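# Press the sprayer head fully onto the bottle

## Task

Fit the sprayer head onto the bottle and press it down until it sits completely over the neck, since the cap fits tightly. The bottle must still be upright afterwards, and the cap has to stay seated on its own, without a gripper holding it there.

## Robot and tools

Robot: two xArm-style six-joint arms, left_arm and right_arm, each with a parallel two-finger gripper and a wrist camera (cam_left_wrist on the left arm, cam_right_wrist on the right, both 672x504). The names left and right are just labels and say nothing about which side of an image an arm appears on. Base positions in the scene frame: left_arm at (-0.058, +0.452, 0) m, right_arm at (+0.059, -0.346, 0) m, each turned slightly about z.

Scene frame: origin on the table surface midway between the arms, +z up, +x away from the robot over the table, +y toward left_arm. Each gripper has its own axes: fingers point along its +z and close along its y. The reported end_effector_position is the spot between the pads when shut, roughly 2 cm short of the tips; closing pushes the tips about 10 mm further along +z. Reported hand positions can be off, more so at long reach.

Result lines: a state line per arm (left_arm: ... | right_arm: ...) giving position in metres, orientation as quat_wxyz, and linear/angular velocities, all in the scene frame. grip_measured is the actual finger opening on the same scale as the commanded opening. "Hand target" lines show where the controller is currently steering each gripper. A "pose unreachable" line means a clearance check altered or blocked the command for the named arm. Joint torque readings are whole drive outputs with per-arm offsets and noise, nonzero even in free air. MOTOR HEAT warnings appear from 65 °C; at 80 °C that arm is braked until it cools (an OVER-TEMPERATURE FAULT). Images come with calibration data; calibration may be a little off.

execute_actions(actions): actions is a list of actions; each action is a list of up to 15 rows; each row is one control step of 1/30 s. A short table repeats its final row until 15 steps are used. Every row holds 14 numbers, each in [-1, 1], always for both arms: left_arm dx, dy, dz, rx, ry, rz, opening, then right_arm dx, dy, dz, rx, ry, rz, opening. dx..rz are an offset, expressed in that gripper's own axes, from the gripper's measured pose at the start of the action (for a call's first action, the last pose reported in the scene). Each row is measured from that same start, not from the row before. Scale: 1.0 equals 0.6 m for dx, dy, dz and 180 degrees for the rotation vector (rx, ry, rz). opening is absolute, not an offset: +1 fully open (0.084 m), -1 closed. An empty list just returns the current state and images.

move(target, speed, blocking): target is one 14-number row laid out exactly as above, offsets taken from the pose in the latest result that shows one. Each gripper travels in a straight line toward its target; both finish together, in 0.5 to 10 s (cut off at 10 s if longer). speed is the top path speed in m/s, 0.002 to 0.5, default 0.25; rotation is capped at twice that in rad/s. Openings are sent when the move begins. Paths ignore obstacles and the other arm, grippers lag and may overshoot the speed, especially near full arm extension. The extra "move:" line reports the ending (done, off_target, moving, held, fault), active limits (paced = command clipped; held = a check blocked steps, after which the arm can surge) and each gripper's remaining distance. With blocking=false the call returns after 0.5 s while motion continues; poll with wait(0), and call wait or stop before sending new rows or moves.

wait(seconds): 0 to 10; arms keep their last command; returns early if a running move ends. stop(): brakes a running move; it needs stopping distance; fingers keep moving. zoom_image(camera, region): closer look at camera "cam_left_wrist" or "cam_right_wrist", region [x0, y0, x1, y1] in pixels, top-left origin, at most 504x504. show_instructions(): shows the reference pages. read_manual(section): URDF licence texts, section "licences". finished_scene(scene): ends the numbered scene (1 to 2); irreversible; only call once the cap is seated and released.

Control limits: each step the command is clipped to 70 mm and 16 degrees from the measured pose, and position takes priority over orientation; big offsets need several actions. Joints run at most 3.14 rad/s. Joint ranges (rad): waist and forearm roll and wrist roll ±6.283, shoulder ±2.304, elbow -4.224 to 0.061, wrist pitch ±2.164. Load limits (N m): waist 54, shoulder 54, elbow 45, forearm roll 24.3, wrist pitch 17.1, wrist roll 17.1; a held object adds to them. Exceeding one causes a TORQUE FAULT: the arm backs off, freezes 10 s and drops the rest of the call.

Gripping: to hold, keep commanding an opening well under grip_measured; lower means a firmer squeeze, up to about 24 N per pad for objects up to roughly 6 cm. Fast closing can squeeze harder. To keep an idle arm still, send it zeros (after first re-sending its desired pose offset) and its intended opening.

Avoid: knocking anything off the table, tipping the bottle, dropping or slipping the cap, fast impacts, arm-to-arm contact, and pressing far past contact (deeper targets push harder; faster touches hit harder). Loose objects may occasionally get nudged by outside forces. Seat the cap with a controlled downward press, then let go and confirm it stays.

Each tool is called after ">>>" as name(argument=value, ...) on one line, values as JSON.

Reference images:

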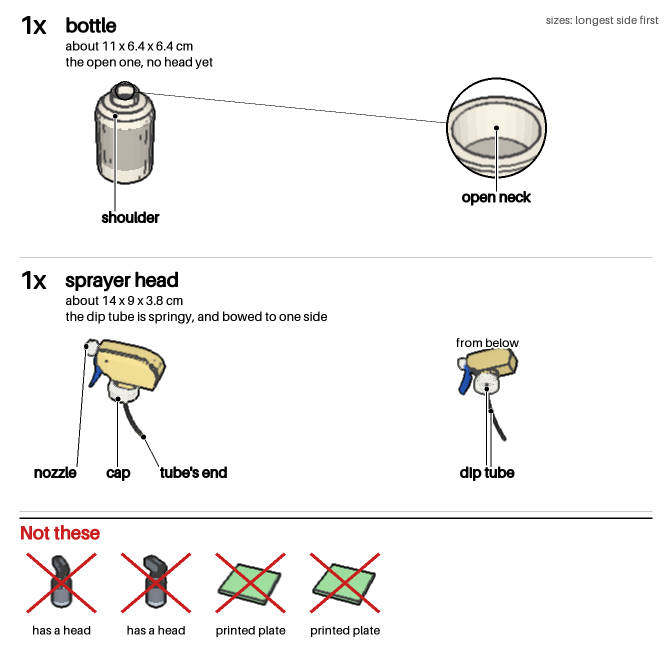

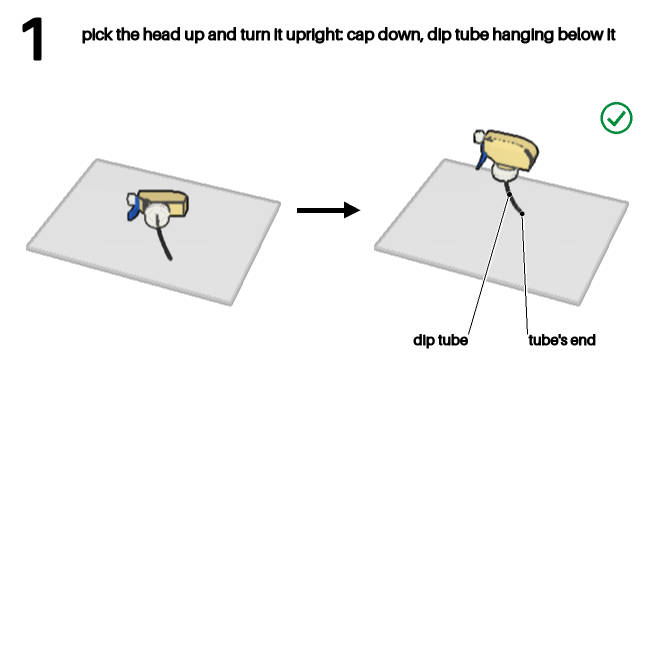

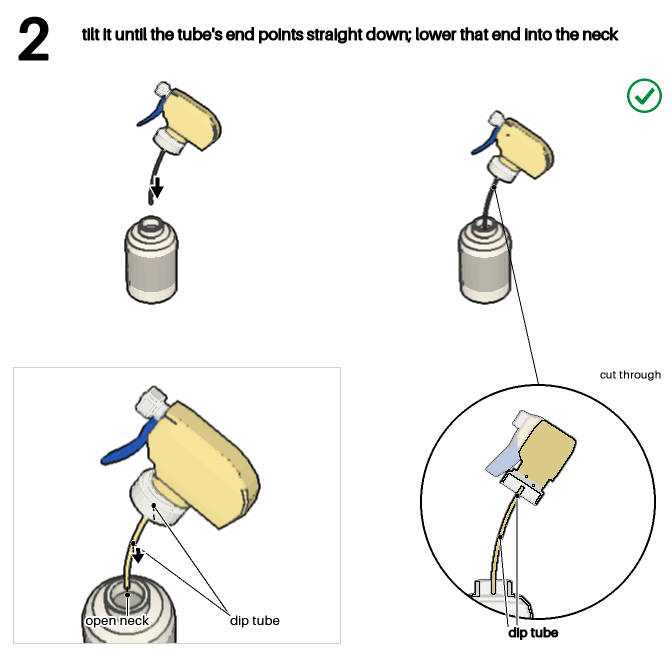

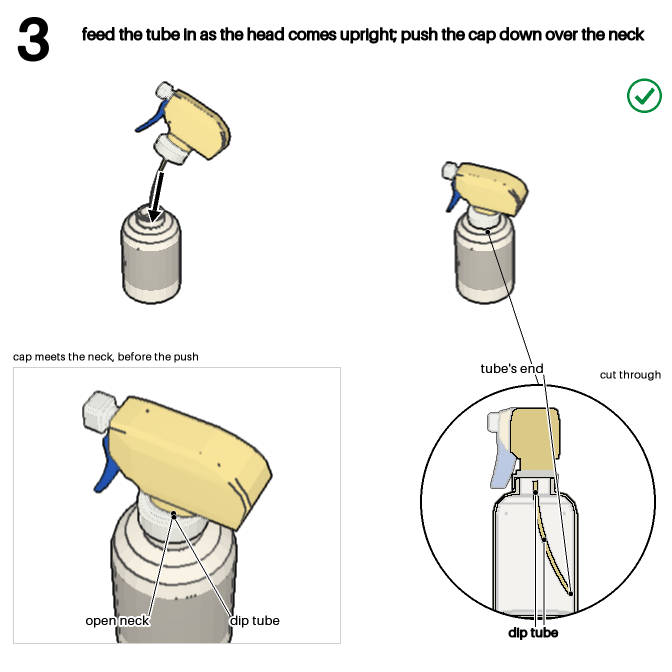

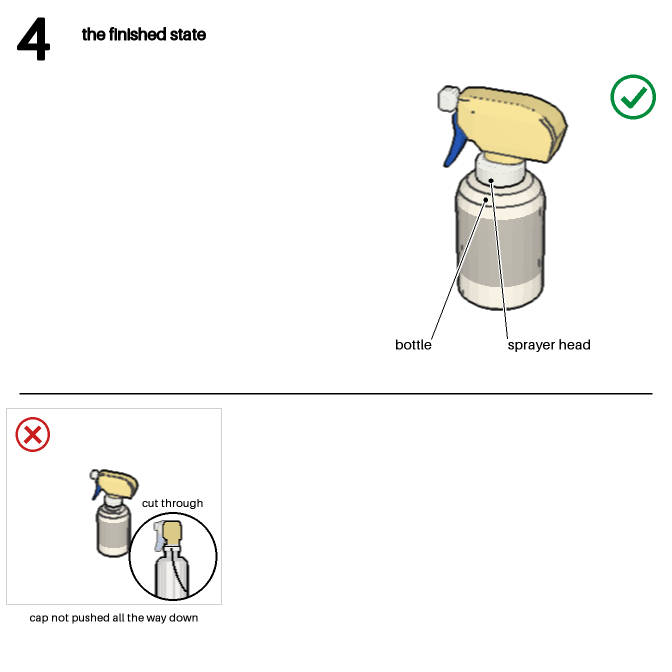

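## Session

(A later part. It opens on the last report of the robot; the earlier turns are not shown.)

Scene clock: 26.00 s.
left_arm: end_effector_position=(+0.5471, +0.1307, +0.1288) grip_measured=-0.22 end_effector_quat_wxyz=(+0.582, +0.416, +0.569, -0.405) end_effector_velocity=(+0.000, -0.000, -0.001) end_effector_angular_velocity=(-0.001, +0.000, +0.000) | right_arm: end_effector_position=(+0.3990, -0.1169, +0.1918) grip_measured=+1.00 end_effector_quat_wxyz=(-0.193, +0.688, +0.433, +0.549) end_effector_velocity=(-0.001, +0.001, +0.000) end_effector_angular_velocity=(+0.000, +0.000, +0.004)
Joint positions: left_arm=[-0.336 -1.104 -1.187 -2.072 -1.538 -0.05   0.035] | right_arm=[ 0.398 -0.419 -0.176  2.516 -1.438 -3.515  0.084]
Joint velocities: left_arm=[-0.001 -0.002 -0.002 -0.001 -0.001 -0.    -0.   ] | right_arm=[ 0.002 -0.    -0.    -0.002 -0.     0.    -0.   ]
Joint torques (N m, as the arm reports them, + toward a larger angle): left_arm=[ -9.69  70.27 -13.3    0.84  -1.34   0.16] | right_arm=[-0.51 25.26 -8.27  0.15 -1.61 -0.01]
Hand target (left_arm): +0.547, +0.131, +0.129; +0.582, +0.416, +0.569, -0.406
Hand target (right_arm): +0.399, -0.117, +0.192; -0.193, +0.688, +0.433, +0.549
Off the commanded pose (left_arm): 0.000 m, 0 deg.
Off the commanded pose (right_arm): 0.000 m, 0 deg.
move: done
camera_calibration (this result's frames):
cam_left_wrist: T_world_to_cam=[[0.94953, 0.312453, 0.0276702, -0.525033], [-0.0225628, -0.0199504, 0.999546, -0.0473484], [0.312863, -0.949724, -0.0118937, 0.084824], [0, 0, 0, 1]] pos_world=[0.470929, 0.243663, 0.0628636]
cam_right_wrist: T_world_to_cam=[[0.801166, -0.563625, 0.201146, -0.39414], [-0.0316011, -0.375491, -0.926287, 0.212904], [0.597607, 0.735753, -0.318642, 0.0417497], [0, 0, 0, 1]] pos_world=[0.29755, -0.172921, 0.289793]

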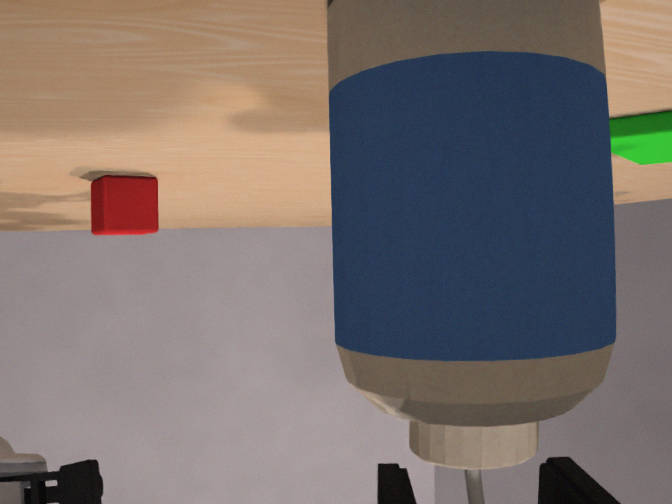

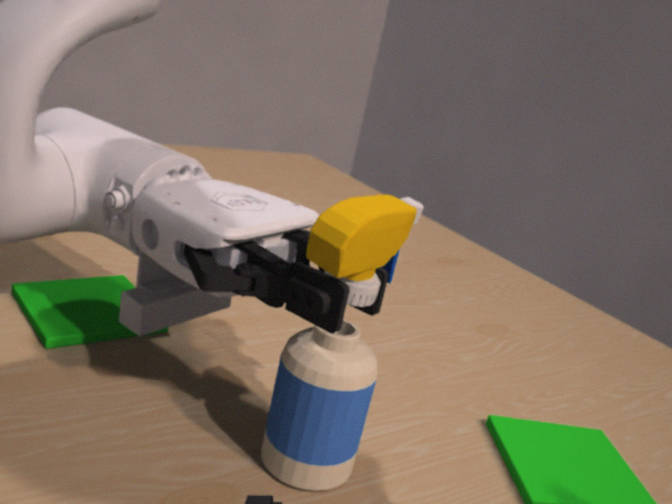

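>>> move(target=[0.004,-0.002,-0.005,0,-0.03,0,-0.6,0,0,0,0,0,0,1], speed=0.03)

>>> move(target=[0.022,0,-0.002,0,0,0,-0.6,0,0,0,0,0,0,1], speed=0.015)

>>> zoom_image(camera="cam_right_wrist", region=[220,170,460,380])

Scene clock: 28.40 s.
left_arm: end_effector_position=(+0.5450, +0.1331, +0.1264) grip_measured=-0.22 end_effector_quat_wxyz=(+0.608, +0.396, +0.541, -0.424) end_effector_velocity=(+0.000, +0.000, +0.000) end_effector_angular_velocity=(-0.004, -0.002, +0.000) | right_arm: end_effector_position=(+0.3990, -0.1169, +0.1918) grip_measured=+1.00 end_effector_quat_wxyz=(-0.193, +0.688, +0.433, +0.549) end_effector_velocity=(-0.000, +0.000, -0.000) end_effector_angular_velocity=(-0.000, +0.000, +0.001)
Joint positions: left_arm=[-0.334 -1.163 -1.218 -2.073 -1.645 -0.027  0.035] | right_arm=[ 0.398 -0.419 -0.176  2.516 -1.438 -3.515  0.084]
Joint velocities: left_arm=[ 0.    -0.003 -0.002 -0.    -0.005  0.001 -0.   ] | right_arm=[ 0.001 -0.     0.     0.     0.    -0.    -0.   ]
Joint torques (N m, as the arm reports them, + toward a larger angle): left_arm=[ -9.03  69.12 -12.68   0.3   -1.4    0.19] | right_arm=[-0.4  25.98 -7.48  0.12 -1.55  0.05]
Hand target (left_arm): +0.545, +0.133, +0.126; +0.608, +0.396, +0.541, -0.425
Hand target (right_arm): +0.399, -0.117, +0.192; -0.193, +0.688, +0.433, +0.549
Off the commanded pose (left_arm): 0.000 m, 0 deg.
Off the commanded pose (right_arm): 0.000 m, 0 deg.
move: done
camera_calibration (this result's frames):
cam_left_wrist: T_world_to_cam=[[0.949238, 0.313227, 0.0289084, -0.523824], [-0.0530305, 0.0687664, 0.996222, -0.0396753], [0.310055, -0.947185, 0.0818862, 0.0771008], [0, 0, 0, 1]] pos_world=[0.471224, 0.239833, 0.0483548]
cam_right_wrist: T_world_to_cam=[[0.801166, -0.563625, 0.201146, -0.39414], [-0.031601, -0.375491, -0.926287, 0.212904], [0.597607, 0.735753, -0.318642, 0.0417498], [0, 0, 0, 1]] pos_world=[0.29755, -0.172921, 0.289793]

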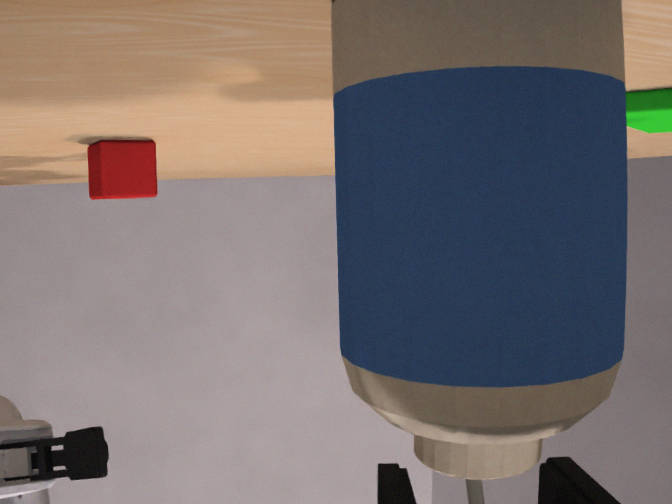

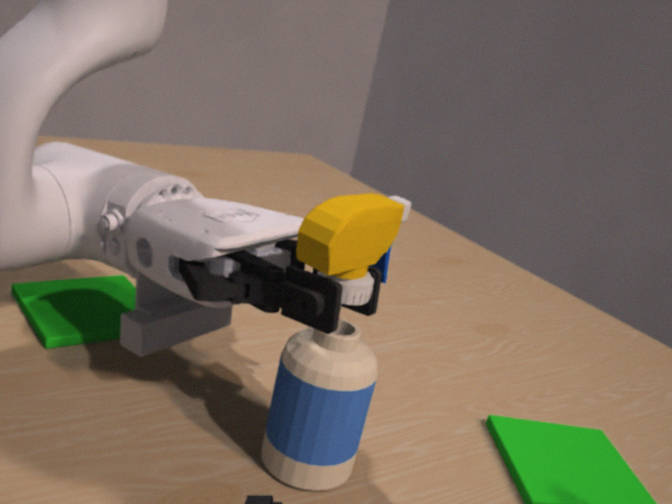

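Scene clock: 29.50 s.
left_arm: end_effector_position=(+0.5453, +0.1331, +0.1132) grip_measured=-0.22 end_effector_quat_wxyz=(+0.608, +0.396, +0.541, -0.424) end_effector_velocity=(+0.000, -0.000, -0.001) end_effector_angular_velocity=(+0.001, +0.000, +0.000) | right_arm: end_effector_position=(+0.3990, -0.1169, +0.1918) grip_measured=+1.00 end_effector_quat_wxyz=(-0.193, +0.688, +0.433, +0.549) end_effector_velocity=(-0.000, +0.000, +0.000) end_effector_angular_velocity=(+0.000, -0.000, +0.002)
Joint positions: left_arm=[-0.334 -1.194 -1.239 -2.073 -1.65  -0.017  0.035] | right_arm=[ 0.398 -0.419 -0.176  2.516 -1.438 -3.515  0.084]
Joint velocities: left_arm=[-0.    -0.003 -0.002 -0.     0.     0.001 -0.   ] | right_arm=[ 0.     0.     0.    -0.001 -0.     0.     0.   ]
Joint torques (N m, as the arm reports them, + toward a larger angle): left_arm=[-10.41  69.06 -12.68  -0.29  -1.79   0.19] | right_arm=[ 0.2  25.23 -8.61  0.16 -1.51 -0.12]
Hand target (left_arm): +0.545, +0.133, +0.113; +0.608, +0.396, +0.541, -0.424
Hand target (right_arm): +0.399, -0.117, +0.192; -0.193, +0.688, +0.433, +0.549
Off the commanded pose (left_arm): 0.000 m, 0 deg.
Off the commanded pose (right_arm): 0.000 m, 0 deg.
move: done
camera_calibration (this result's frames):
cam_left_wrist: T_world_to_cam=[[0.94924, 0.313223, 0.0288886, -0.523666], [-0.0530104, 0.0687693, 0.996223, -0.0265434], [0.310053, -0.947187, 0.0818827, 0.0780633], [0, 0, 0, 1]] pos_world=[0.471474, 0.23979, 0.0351791]
cam_right_wrist: T_world_to_cam=[[0.801166, -0.563625, 0.201146, -0.39414], [-0.0316013, -0.375491, -0.926287, 0.212904], [0.597607, 0.735753, -0.318642, 0.0417497], [0, 0, 0, 1]] pos_world=[0.29755, -0.172921, 0.289793]

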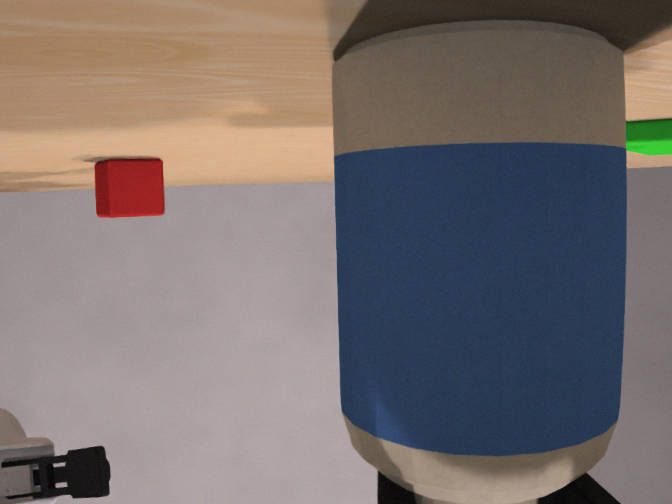

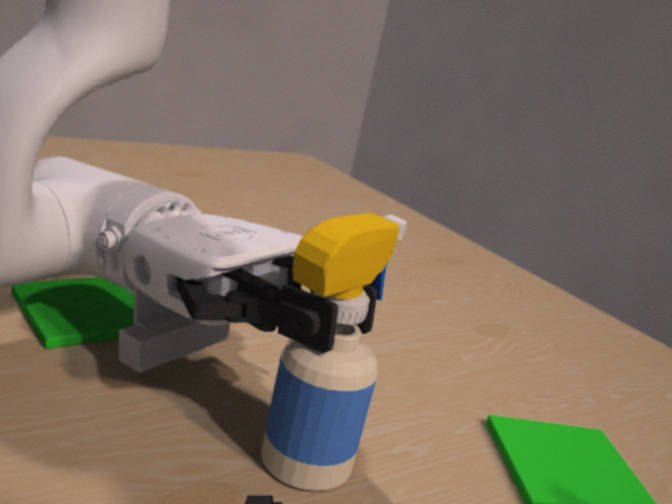

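Region (220, 170, 460, 380) of cam_right_wrist's 672x504 image, scaled by 2.100, with more detail than that image has; it fills the top 441 rows of this view, and the rest is white.

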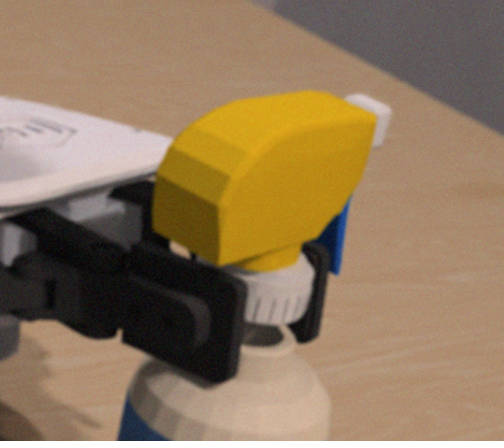

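>>> move(target=[0,0,0,0,0,0,-0.12,0,0,0,0,0,0,1])

>>> zoom_image(camera="cam_right_wrist", region=[220,170,460,380])

Scene clock: 30.50 s.
left_arm: end_effector_position=(+0.5453, +0.1331, +0.1132) grip_measured=-0.13 end_effector_quat_wxyz=(+0.608, +0.396, +0.541, -0.424) end_effector_velocity=(+0.000, -0.000, -0.000) end_effector_angular_velocity=(+0.001, -0.002, -0.001) | right_arm: end_effector_position=(+0.3990, -0.1169, +0.1918) grip_measured=+1.00 end_effector_quat_wxyz=(-0.193, +0.688, +0.433, +0.549) end_effector_velocity=(-0.000, +0.001, +0.000) end_effector_angular_velocity=(+0.000, -0.000, +0.002)
Joint positions: left_arm=[-0.334 -1.194 -1.239 -2.073 -1.65  -0.017  0.038] | right_arm=[ 0.398 -0.419 -0.176  2.516 -1.438 -3.515  0.084]
Joint velocities: left_arm=[-0.    -0.    -0.001  0.001  0.001  0.001 -0.   ] | right_arm=[ 0.001  0.    -0.    -0.    -0.    -0.    -0.   ]
Joint torques (N m, as the arm reports them, + toward a larger angle): left_arm=[ -8.9   69.83 -12.81   0.44  -1.38   0.44] | right_arm=[-0.45 25.95 -7.82 -0.15 -1.55 -0.03]
Hand target (left_arm): +0.545, +0.133, +0.113; +0.608, +0.396, +0.541, -0.424
Hand target (right_arm): +0.399, -0.117, +0.192; -0.193, +0.688, +0.433, +0.549
Off the commanded pose (left_arm): 0.000 m, 0 deg.
Off the commanded pose (right_arm): 0.000 m, 0 deg.
move: done
camera_calibration (this result's frames):
cam_left_wrist: T_world_to_cam=[[0.94924, 0.313222, 0.0288884, -0.523666], [-0.05301, 0.068769, 0.996223, -0.0265427], [0.310053, -0.947187, 0.0818822, 0.0780635], [0, 0, 0, 1]] pos_world=[0.471474, 0.23979, 0.0351783]
cam_right_wrist: T_world_to_cam=[[0.801166, -0.563625, 0.201145, -0.39414], [-0.0316013, -0.375491, -0.926287, 0.212904], [0.597607, 0.735753, -0.318642, 0.0417497], [0, 0, 0, 1]] pos_world=[0.29755, -0.172921, 0.289793]

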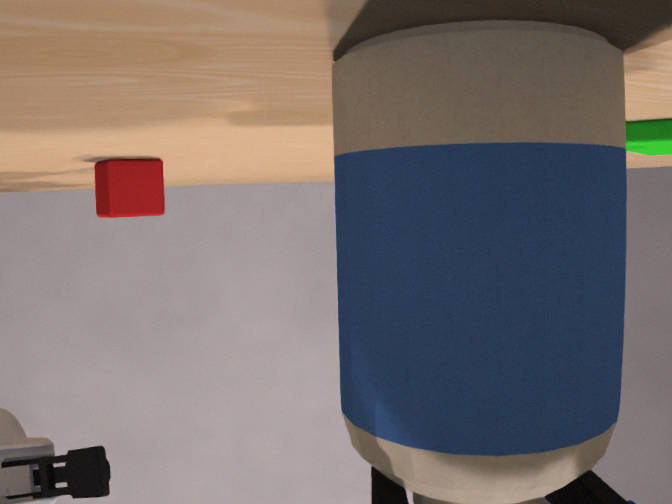

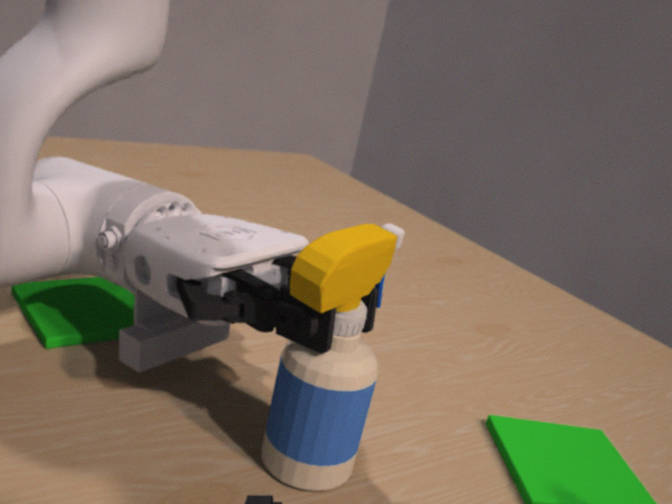

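Region (220, 170, 460, 380) of cam_right_wrist's 672x504 image, scaled by 2.100, with more detail than that image has; it fills the top 441 rows of this view, and the rest is white.

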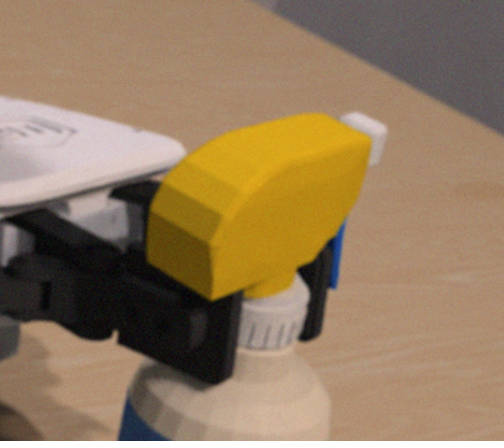

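Withdraw horizontally.

>>> move(target=[-0.008,0,-0.08,0,0,0,-0.12,0,0,0,0,0,0,1], speed=0.03)

>>> move(target=[-0.14,0,0.012,0,0.03,0,-0.5,0,0,0,0,0,0,1], speed=0.1)

Scene clock: 32.67 s.
left_arm: end_effector_position=(+0.5295, +0.1786, +0.1131) grip_measured=-0.13 end_effector_quat_wxyz=(+0.608, +0.396, +0.541, -0.424) end_effector_velocity=(-0.001, +0.001, -0.000) end_effector_angular_velocity=(+0.001, +0.001, -0.001) | right_arm: end_effector_position=(+0.3990, -0.1169, +0.1918) grip_measured=+1.00 end_effector_quat_wxyz=(-0.193, +0.688, +0.433, +0.549) end_effector_velocity=(-0.000, +0.000, -0.000) end_effector_angular_velocity=(-0.000, +0.000, +0.001)
Joint positions: left_arm=[-0.251 -1.175 -1.176 -1.986 -1.671  0.021  0.038] | right_arm=[ 0.398 -0.419 -0.176  2.516 -1.438 -3.515  0.084]
Joint velocities: left_arm=[ 0.001  0.     0.001  0.002  0.001 -0.     0.   ] | right_arm=[ 0.001 -0.     0.    -0.     0.    -0.    -0.   ]
Joint torques (N m, as the arm reports them, + toward a larger angle): left_arm=[ -8.05  70.03 -10.76   0.31  -1.44   0.12] | right_arm=[ 0.01 25.41 -8.4  -0.36 -1.53  0.04]
Hand target (left_arm): +0.530, +0.179, +0.113; +0.608, +0.396, +0.541, -0.424
Hand target (right_arm): +0.399, -0.117, +0.192; -0.193, +0.688, +0.433, +0.549
Off the commanded pose (left_arm): 0.000 m, 0 deg.
Off the commanded pose (right_arm): 0.000 m, 0 deg.
move: done
camera_calibration (this result's frames):
cam_left_wrist: T_world_to_cam=[[0.94926, 0.313156, 0.0289767, -0.523015], [-0.0530472, 0.0686178, 0.996232, -0.0303729], [0.309987, -0.94722, 0.0817482, 0.126163], [0, 0, 0, 1]] pos_world=[0.455756, 0.285374, 0.0351]
cam_right_wrist: T_world_to_cam=[[0.801166, -0.563626, 0.201145, -0.39414], [-0.0316015, -0.375491, -0.926287, 0.212904], [0.597608, 0.735753, -0.318642, 0.0417496], [0, 0, 0, 1]] pos_world=[0.29755, -0.172921, 0.289793]

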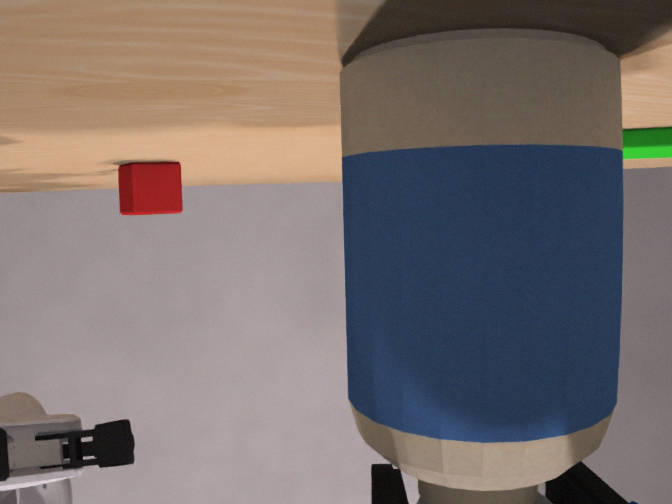

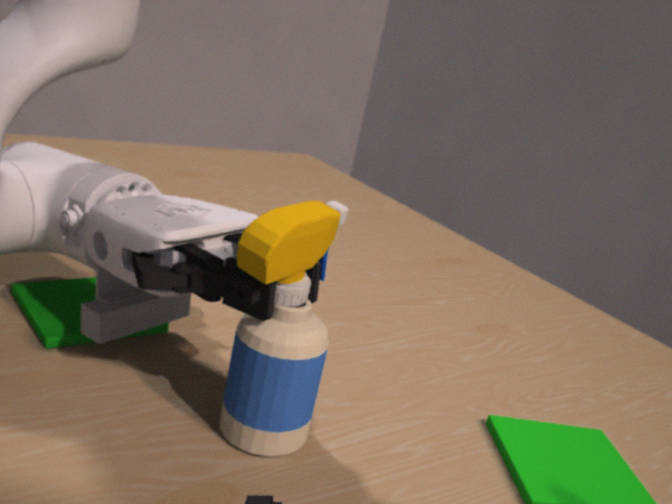

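Scene clock: 33.87 s.
left_arm: end_effector_position=(+0.5277, +0.1793, +0.1971) grip_measured=-0.21 end_effector_quat_wxyz=(+0.582, +0.416, +0.569, -0.405) end_effector_velocity=(-0.000, +0.000, +0.001) end_effector_angular_velocity=(+0.003, +0.001, -0.000) | right_arm: end_effector_position=(+0.3990, -0.1169, +0.1918) grip_measured=+1.00 end_effector_quat_wxyz=(-0.193, +0.688, +0.433, +0.549) end_effector_velocity=(-0.000, +0.000, +0.000) end_effector_angular_velocity=(+0.000, +0.000, +0.001)
Joint positions: left_arm=[-0.248 -0.916 -1.032 -1.983 -1.53  -0.084  0.035] | right_arm=[ 0.398 -0.419 -0.176  2.516 -1.438 -3.515  0.084]
Joint velocities: left_arm=[ 0.     0.005  0.003  0.     0.004 -0.002 -0.   ] | right_arm=[ 0.     0.     0.    -0.001  0.     0.    -0.   ]
Joint torques (N m, as the arm reports them, + toward a larger angle): left_arm=[-11.15  62.79 -13.9   -0.49  -1.56   0.14] | right_arm=[-0.85 26.09 -7.97  0.01 -1.57 -0.12]
Hand target (left_arm): +0.528, +0.179, +0.197; +0.582, +0.416, +0.569, -0.405
Hand target (right_arm): +0.399, -0.117, +0.192; -0.193, +0.688, +0.433, +0.549
Off the commanded pose (left_arm): 0.000 m, 0 deg.
Off the commanded pose (right_arm): 0.000 m, 0 deg.
move: done
camera_calibration (this result's frames):
cam_left_wrist: T_world_to_cam=[[0.949544, 0.312436, 0.0273951, -0.523629], [-0.022089, -0.0205103, 0.999546, -0.115185], [0.312856, -0.949717, -0.012574, 0.138063], [0, 0, 0, 1]] pos_world=[0.451471, 0.292359, 0.131214]
cam_right_wrist: T_world_to_cam=[[0.801166, -0.563626, 0.201145, -0.39414], [-0.0316016, -0.375491, -0.926287, 0.212904], [0.597608, 0.735753, -0.318642, 0.0417496], [0, 0, 0, 1]] pos_world=[0.29755, -0.172921, 0.289793]

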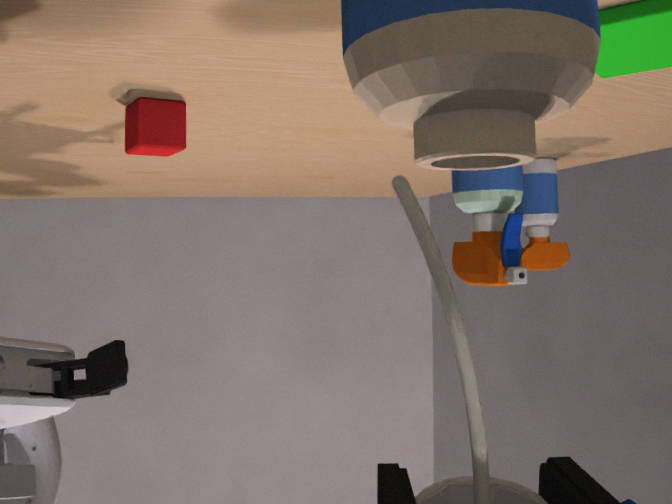

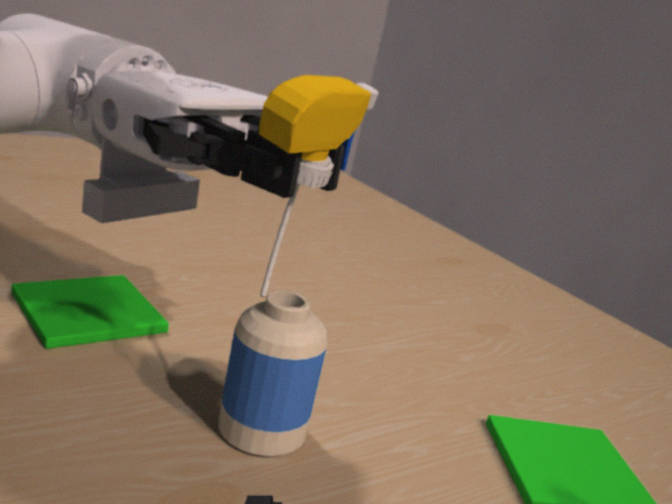

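>>> move(target=[-0.006,0.026,0.003,0,-0.03,0,-0.6,0,0,0,0,0,0,1], speed=0.04)

>>> move(target=[0.035,-0.003,-0.003,0,0,0,-0.6,0,0,0,0,0,0,1], speed=0.03)

Scene clock: 35.60 s.
left_arm: end_effector_position=(+0.5428, +0.1827, +0.2009) grip_measured=-0.21 end_effector_quat_wxyz=(+0.608, +0.396, +0.542, -0.424) end_effector_velocity=(+0.001, +0.000, +0.001) end_effector_angular_velocity=(-0.006, -0.003, -0.001) | right_arm: end_effector_position=(+0.3990, -0.1169, +0.1918) grip_measured=+1.00 end_effector_quat_wxyz=(-0.193, +0.688, +0.433, +0.549) end_effector_velocity=(-0.000, +0.000, +0.000) end_effector_angular_velocity=(+0.000, -0.000, +0.000)
Joint positions: left_arm=[-0.241 -0.978 -1.098 -1.984 -1.623 -0.088  0.035] | right_arm=[ 0.398 -0.419 -0.176  2.516 -1.438 -3.515  0.084]
Joint velocities: left_arm=[ 0.    -0.004 -0.005  0.    -0.006 -0.001 -0.   ] | right_arm=[ 0.001  0.    -0.     0.    -0.     0.     0.   ]
Joint torques (N m, as the arm reports them, + toward a larger angle): left_arm=[ -9.9   67.17 -13.6    0.58  -1.51   0.06] | right_arm=[ 1.04 26.17 -8.06  0.09 -1.52 -0.17]
Hand target (left_arm): +0.543, +0.183, +0.201; +0.608, +0.396, +0.541, -0.424
Hand target (right_arm): +0.399, -0.117, +0.192; -0.193, +0.688, +0.433, +0.549
Off the commanded pose (left_arm): 0.000 m, 0 deg.
Off the commanded pose (right_arm): 0.000 m, 0 deg.
move: done
camera_calibration (this result's frames):
cam_left_wrist: T_world_to_cam=[[0.949244, 0.313234, 0.028662, -0.539402], [-0.0525375, 0.0680482, 0.996298, -0.11763], [0.310123, -0.947235, 0.0810508, 0.118801], [0, 0, 0, 1]] pos_world=[0.469001, 0.289496, 0.123026]
cam_right_wrist: T_world_to_cam=[[0.801166, -0.563626, 0.201146, -0.39414], [-0.0316014, -0.375491, -0.926287, 0.212904], [0.597608, 0.735753, -0.318642, 0.0417496], [0, 0, 0, 1]] pos_world=[0.29755, -0.172921, 0.289793]

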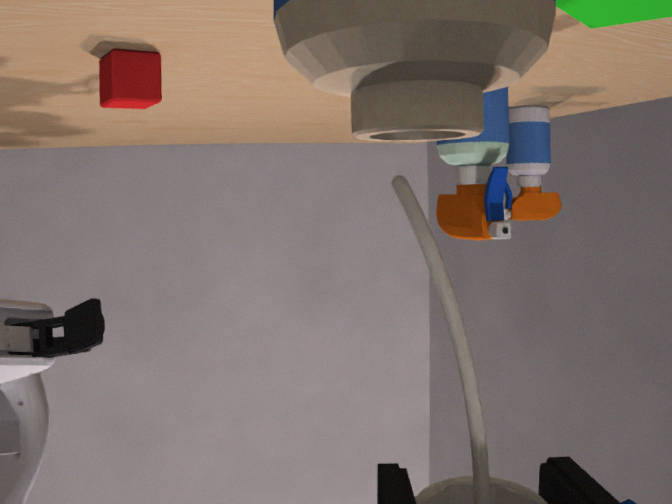

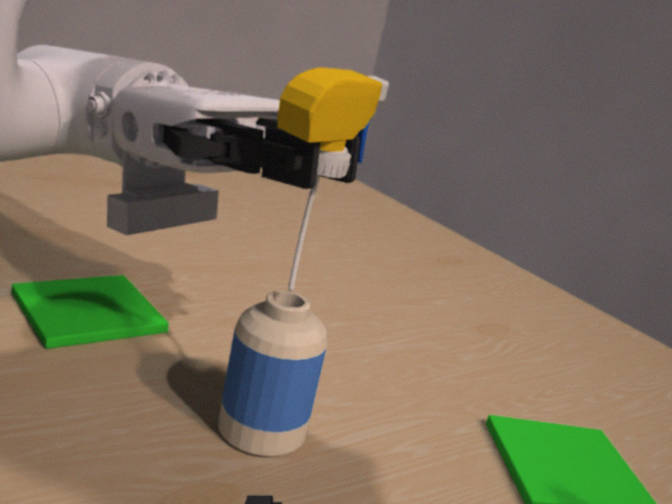

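Scene clock: 36.60 s.
left_arm: end_effector_position=(+0.5416, +0.1820, +0.1799) grip_measured=-0.21 end_effector_quat_wxyz=(+0.608, +0.396, +0.542, -0.424) end_effector_velocity=(-0.000, -0.000, -0.000) end_effector_angular_velocity=(-0.000, -0.001, +0.000) | right_arm: end_effector_position=(+0.3990, -0.1169, +0.1918) grip_measured=+1.00 end_effector_quat_wxyz=(-0.193, +0.688, +0.433, +0.549) end_effector_velocity=(-0.000, +0.001, +0.000) end_effector_angular_velocity=(+0.000, -0.000, +0.002)
Joint positions: left_arm=[-0.243 -1.026 -1.118 -1.985 -1.634 -0.062  0.035] | right_arm=[ 0.398 -0.419 -0.176  2.516 -1.438 -3.515  0.084]
Joint velocities: left_arm=[-0.    -0.001 -0.    -0.    -0.001  0.001 -0.   ] | right_arm=[ 0.001  0.    -0.    -0.001 -0.     0.    -0.   ]
Joint torques (N m, as the arm reports them, + toward a larger angle): left_arm=[-12.64  66.49 -14.13   0.2   -1.25  -0.05] | right_arm=[ 0.73 25.02 -7.75  0.23 -1.45 -0.22]
Hand target (left_arm): +0.542, +0.182, +0.180; +0.608, +0.396, +0.542, -0.424
Hand target (right_arm): +0.399, -0.117, +0.192; -0.193, +0.688, +0.433, +0.549
Off the commanded pose (left_arm): 0.000 m, 0 deg.
Off the commanded pose (right_arm): 0.000 m, 0 deg.
move: done
camera_calibration (this result's frames):
cam_left_wrist: T_world_to_cam=[[0.949246, 0.31322, 0.0287327, -0.537404], [-0.0526303, 0.0681086, 0.996289, -0.0966828], [0.310101, -0.947235, 0.0811366, 0.120172], [0, 0, 0, 1]] pos_world=[0.467775, 0.288742, 0.102015]
cam_right_wrist: T_world_to_cam=[[0.801166, -0.563626, 0.201146, -0.39414], [-0.0316013, -0.375491, -0.926287, 0.212904], [0.597608, 0.735753, -0.318642, 0.0417496], [0, 0, 0, 1]] pos_world=[0.29755, -0.172921, 0.289793]

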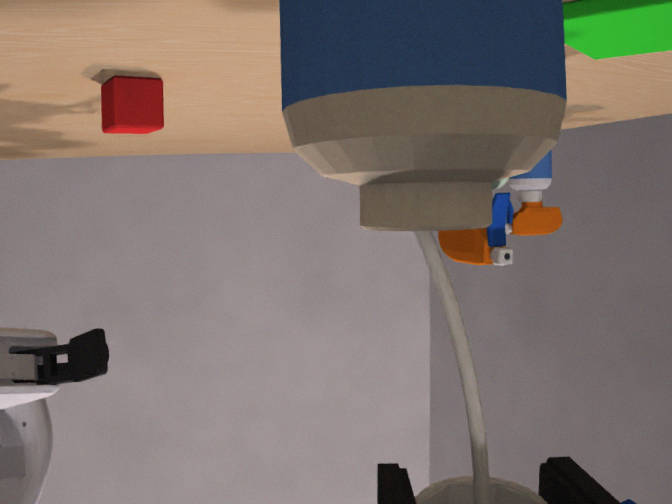

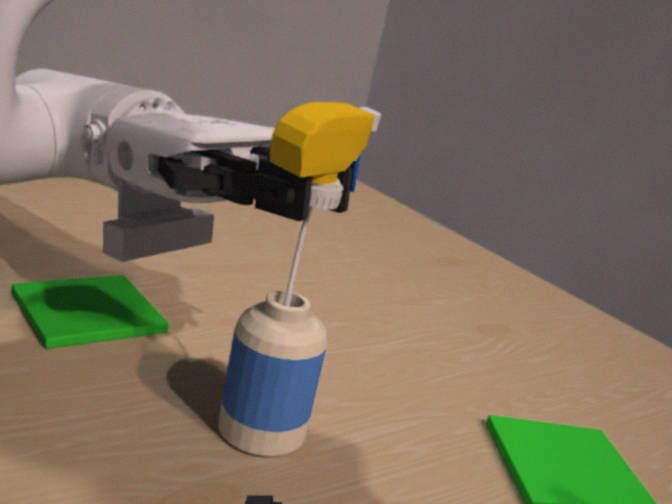

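>>> move(target=[0.085,-0.022,-0.006,0,0,0,-0.6,0,0,0,0,0,0,1], speed=0.04)

>>> zoom_image(camera="cam_right_wrist", region=[180,150,420,360])

Scene clock: 38.47 s.
left_arm: end_effector_position=(+0.5305, +0.1765, +0.1287) grip_measured=-0.21 end_effector_quat_wxyz=(+0.608, +0.396, +0.541, -0.424) end_effector_velocity=(+0.000, -0.000, -0.001) end_effector_angular_velocity=(-0.001, -0.001, +0.000) | right_arm: end_effector_position=(+0.3990, -0.1169, +0.1918) grip_measured=+1.00 end_effector_quat_wxyz=(-0.193, +0.688, +0.433, +0.549) end_effector_velocity=(+0.001, -0.001, +0.000) end_effector_angular_velocity=(-0.000, -0.000, -0.002)
Joint positions: left_arm=[-0.255 -1.138 -1.155 -1.991 -1.664  0.006  0.035] | right_arm=[ 0.398 -0.419 -0.176  2.516 -1.438 -3.515  0.084]
Joint velocities: left_arm=[-0.    -0.002 -0.001 -0.    -0.001  0.001 -0.   ] | right_arm=[-0.001  0.    -0.     0.001  0.    -0.    -0.   ]
Joint torques (N m, as the arm reports them, + toward a larger angle): left_arm=[-10.07  65.69 -11.1    0.73  -1.54   0.23] | right_arm=[-1.28 26.39 -8.18 -0.21 -1.6   0.11]
Hand target (left_arm): +0.530, +0.177, +0.129; +0.608, +0.396, +0.542, -0.424
Hand target (right_arm): +0.399, -0.117, +0.192; -0.193, +0.688, +0.433, +0.549
Off the commanded pose (left_arm): 0.000 m, 0 deg.
Off the commanded pose (right_arm): 0.000 m, 0 deg.
move: done
camera_calibration (this result's frames):
cam_left_wrist: T_world_to_cam=[[0.949253, 0.313191, 0.0288064, -0.523706], [-0.0527564, 0.0682659, 0.996271, -0.0458375], [0.310056, -0.947234, 0.0813244, 0.122615], [0, 0, 0, 1]] pos_world=[0.456694, 0.283294, 0.050781]
cam_right_wrist: T_world_to_cam=[[0.801166, -0.563625, 0.201146, -0.39414], [-0.031601, -0.375491, -0.926287, 0.212904], [0.597607, 0.735753, -0.318642, 0.0417496], [0, 0, 0, 1]] pos_world=[0.29755, -0.172921, 0.289793]

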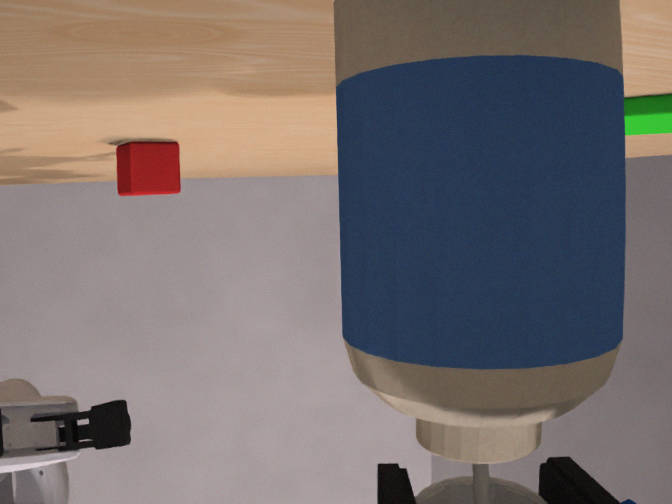

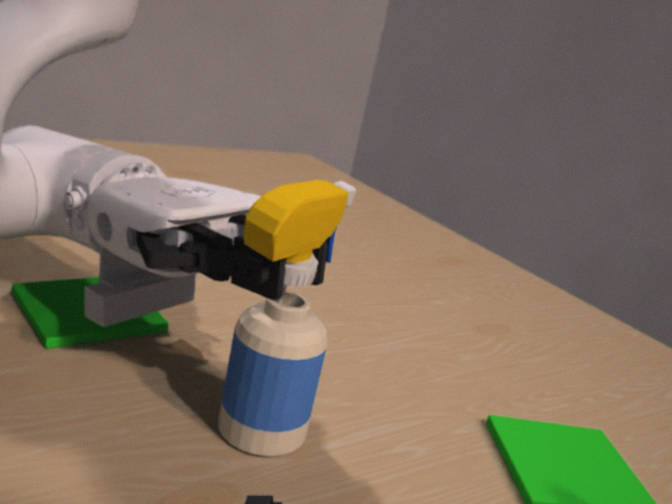

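Region (180, 150, 420, 360) of cam_right_wrist's 672x504 image, scaled by 2.100, with more detail than that image has; it fills the top 441 rows of this view, and the rest is white.

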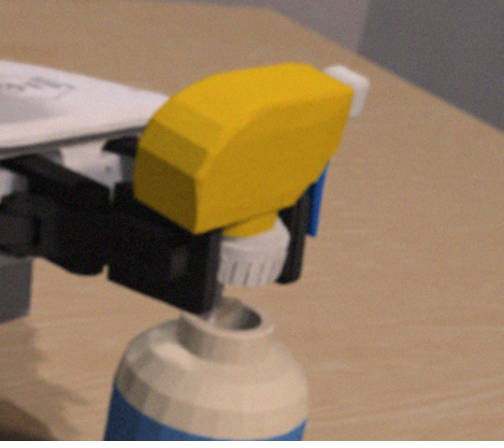

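>>> move(target=[0,0,0,0,0,0,-0.6,0.33,-0.05,0.36,-0.072,-0.4,0.216,0.5])

Scene clock: 42.30 s.
left_arm: end_effector_position=(+0.5305, +0.1765, +0.1287) grip_measured=-0.21 end_effector_quat_wxyz=(+0.608, +0.396, +0.541, -0.424) end_effector_velocity=(+0.001, -0.000, +0.001) end_effector_angular_velocity=(-0.001, -0.001, +0.000) | right_arm: end_effector_position=(+0.5044, +0.1367, +0.2994) grip_measured=+0.49 end_effector_quat_wxyz=(+0.004, +0.986, +0.164, +0.001) end_effector_velocity=(+0.001, +0.000, +0.000) end_effector_angular_velocity=(-0.004, +0.004, -0.002)
Joint positions: left_arm=[-0.255 -1.138 -1.155 -1.991 -1.664  0.006  0.035] | right_arm=[ 0.987 -0.621 -1.545  3.132  0.927 -2.638  0.065]
Joint velocities: left_arm=[-0.     0.001 -0.001 -0.    -0.    -0.002  0.   ] | right_arm=[-0.001 -0.006 -0.009  0.     0.009  0.001  0.   ]
Joint torques (N m, as the arm reports them, + toward a larger angle): left_arm=[ -6.04  66.5  -12.27   0.43  -1.41   0.1 ] | right_arm=[ -0.11  45.61 -24.19  -0.72   0.    -0.07]
Hand target (left_arm): +0.530, +0.177, +0.129; +0.608, +0.396, +0.541, -0.424
Hand target (right_arm): +0.504, +0.137, +0.299; +0.004, +0.986, +0.164, +0.001
Off the commanded pose (left_arm): 0.000 m, 0 deg.
Off the commanded pose (right_arm): 0.002 m, 0 deg.
move: done
camera_calibration (this result's frames):
cam_left_wrist: T_world_to_cam=[[0.949253, 0.313191, 0.0288063, -0.523706], [-0.0527563, 0.0682658, 0.996271, -0.0458374], [0.310057, -0.947233, 0.0813244, 0.122615], [0, 0, 0, 1]] pos_world=[0.456694, 0.283294, 0.050781]
cam_right_wrist: T_world_to_cam=[[0.311548, -0.950053, 0.0183644, -0.00280187], [-0.950194, -0.311647, -0.00274165, 0.589209], [0.00832793, -0.0165956, -0.999828, 0.430479], [0, 0, 0, 1]] pos_world=[0.557151, 0.188108, 0.432072]

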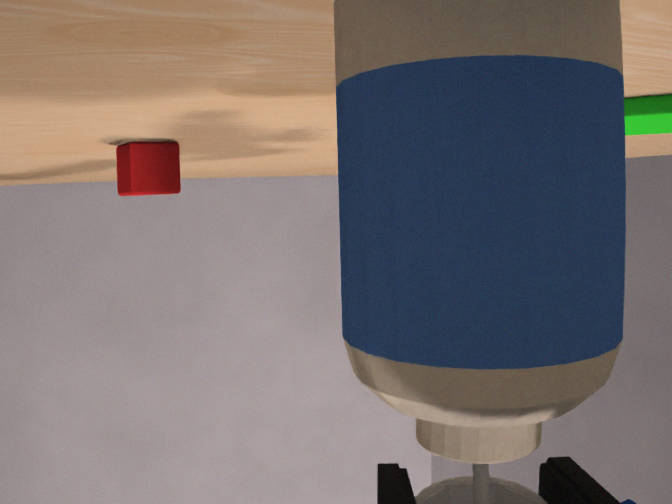

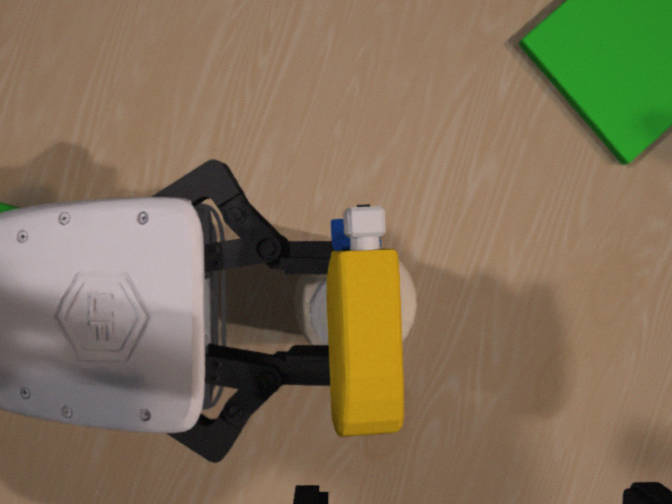

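>>> move(target=[0,0,0,0,0,0,-0.6,0.069,-0.031,0.12,0,0,0,0.2], speed=0.15)

>>> move(target=[0,0,0,0,0,0,-0.6,0,0,0.082,0,0,0,0.2], speed=0.05)

Scene clock: 43.73 s.
left_arm: end_effector_position=(+0.5305, +0.1765, +0.1287) grip_measured=-0.21 end_effector_quat_wxyz=(+0.608, +0.396, +0.541, -0.424) end_effector_velocity=(+0.001, -0.000, +0.001) end_effector_angular_velocity=(-0.000, -0.002, -0.000) | right_arm: end_effector_position=(+0.5378, +0.1672, +0.2277) grip_measured=+0.19 end_effector_quat_wxyz=(+0.004, +0.986, +0.164, +0.001) end_effector_velocity=(-0.000, -0.000, -0.002) end_effector_angular_velocity=(-0.002, +0.002, -0.000)
Joint positions: left_arm=[-0.255 -1.138 -1.155 -1.991 -1.664  0.006  0.035] | right_arm=[ 0.981 -0.804 -1.669  3.132  0.867 -2.642  0.052]
Joint velocities: left_arm=[-0.     0.001 -0.001  0.     0.    -0.     0.   ] | right_arm=[-0.    -0.004 -0.001  0.     0.     0.    -0.   ]
Joint torques (N m, as the arm reports them, + toward a larger angle): left_arm=[ -8.61  67.33 -11.41   0.45  -1.54   0.26] | right_arm=[  1.43  50.11 -25.59  -0.42   0.     0.02]
Hand target (left_arm): +0.530, +0.177, +0.129; +0.608, +0.396, +0.541, -0.424
Hand target (right_arm): +0.538, +0.167, +0.227; +0.004, +0.986, +0.164, +0.001
Off the commanded pose (left_arm): 0.000 m, 0 deg.
Off the commanded pose (right_arm): 0.000 m, 0 deg.
move: done
camera_calibration (this result's frames):
cam_left_wrist: T_world_to_cam=[[0.949253, 0.313191, 0.0288063, -0.523706], [-0.0527563, 0.0682659, 0.996271, -0.0458374], [0.310056, -0.947234, 0.0813244, 0.122615], [0, 0, 0, 1]] pos_world=[0.456694, 0.283294, 0.0507809]
cam_right_wrist: T_world_to_cam=[[0.311465, -0.950083, 0.0182189, 0.0172414], [-0.950218, -0.311571, -0.00320756, 0.63035], [0.00872393, -0.0163129, -0.999829, 0.358718], [0, 0, 0, 1]] pos_world=[0.59047, 0.218631, 0.360365]

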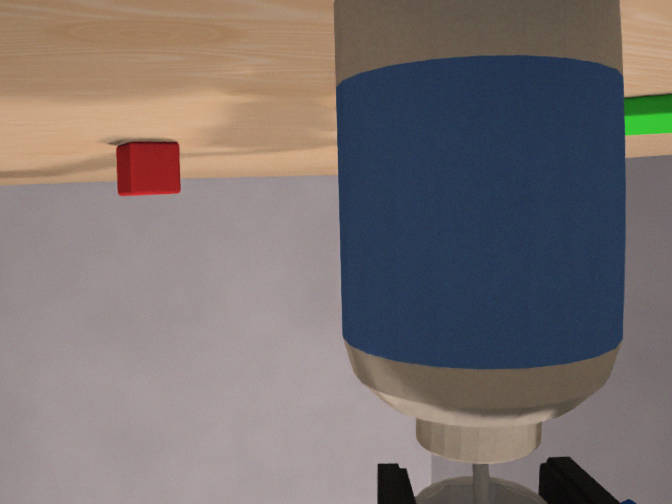

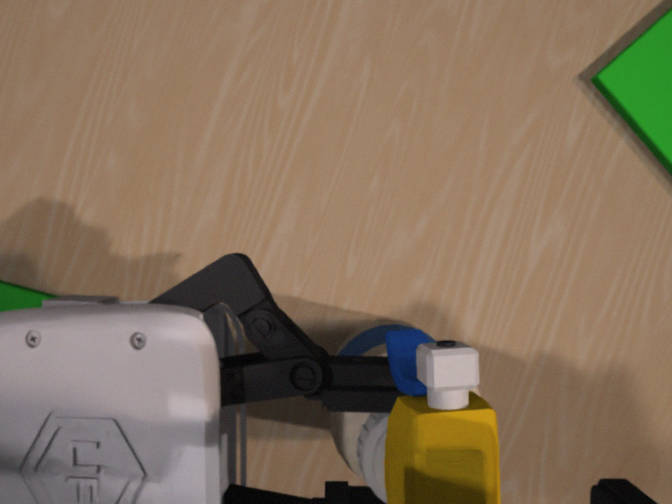

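Scene clock: 45.07 s.
left_arm: end_effector_position=(+0.5305, +0.1765, +0.1287) grip_measured=-0.21 end_effector_quat_wxyz=(+0.608, +0.396, +0.541, -0.424) end_effector_velocity=(-0.001, +0.000, -0.001) end_effector_angular_velocity=(-0.001, +0.003, +0.000) | right_arm: end_effector_position=(+0.5381, +0.1669, +0.1787) grip_measured=+0.19 end_effector_quat_wxyz=(+0.004, +0.986, +0.164, +0.001) end_effector_velocity=(-0.000, +0.000, -0.001) end_effector_angular_velocity=(+0.001, +0.001, -0.001)
Joint positions: left_arm=[-0.255 -1.138 -1.155 -1.991 -1.664  0.006  0.035] | right_arm=[ 0.981 -0.859 -1.643  3.131  0.786 -2.642  0.052]
Joint velocities: left_arm=[ 0.    -0.001  0.002 -0.    -0.001 -0.002  0.   ] | right_arm=[ 0.    -0.001  0.     0.001 -0.001  0.    -0.   ]
Joint torques (N m, as the arm reports them, + toward a larger angle): left_arm=[ -8.09  65.67 -11.65   1.82  -1.62  -0.01] | right_arm=[ -0.18  51.19 -24.53  -0.12   0.03  -0.16]
Hand target (left_arm): +0.530, +0.177, +0.129; +0.608, +0.396, +0.541, -0.424
Hand target (right_arm): +0.538, +0.167, +0.178; +0.004, +0.986, +0.164, +0.001
Off the commanded pose (left_arm): 0.000 m, 0 deg.
Off the commanded pose (right_arm): 0.000 m, 0 deg.
move: done
camera_calibration (this result's frames):
cam_left_wrist: T_world_to_cam=[[0.949253, 0.313191, 0.0288064, -0.523706], [-0.0527564, 0.0682657, 0.996271, -0.0458373], [0.310057, -0.947234, 0.0813243, 0.122615], [0, 0, 0, 1]] pos_world=[0.456694, 0.283294, 0.0507809]
cam_right_wrist: T_world_to_cam=[[0.311353, -0.95012, 0.0181993, 0.0177788], [-0.950252, -0.311463, -0.00347916, 0.630441], [0.00897403, -0.0162107, -0.999828, 0.30956], [0, 0, 0, 1]] pos_world=[0.590764, 0.218269, 0.311377]

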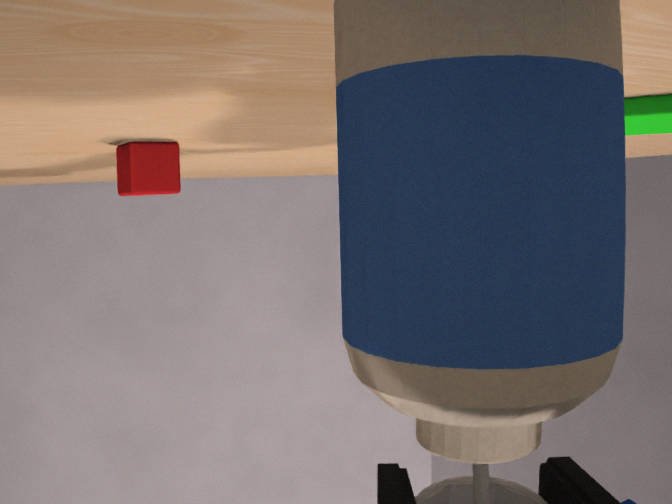

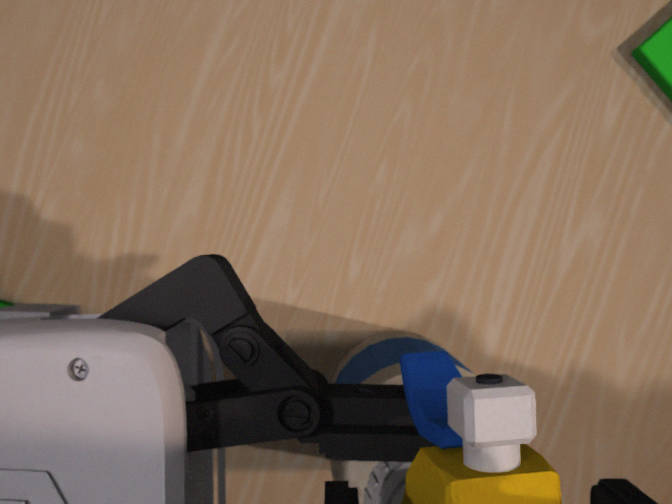

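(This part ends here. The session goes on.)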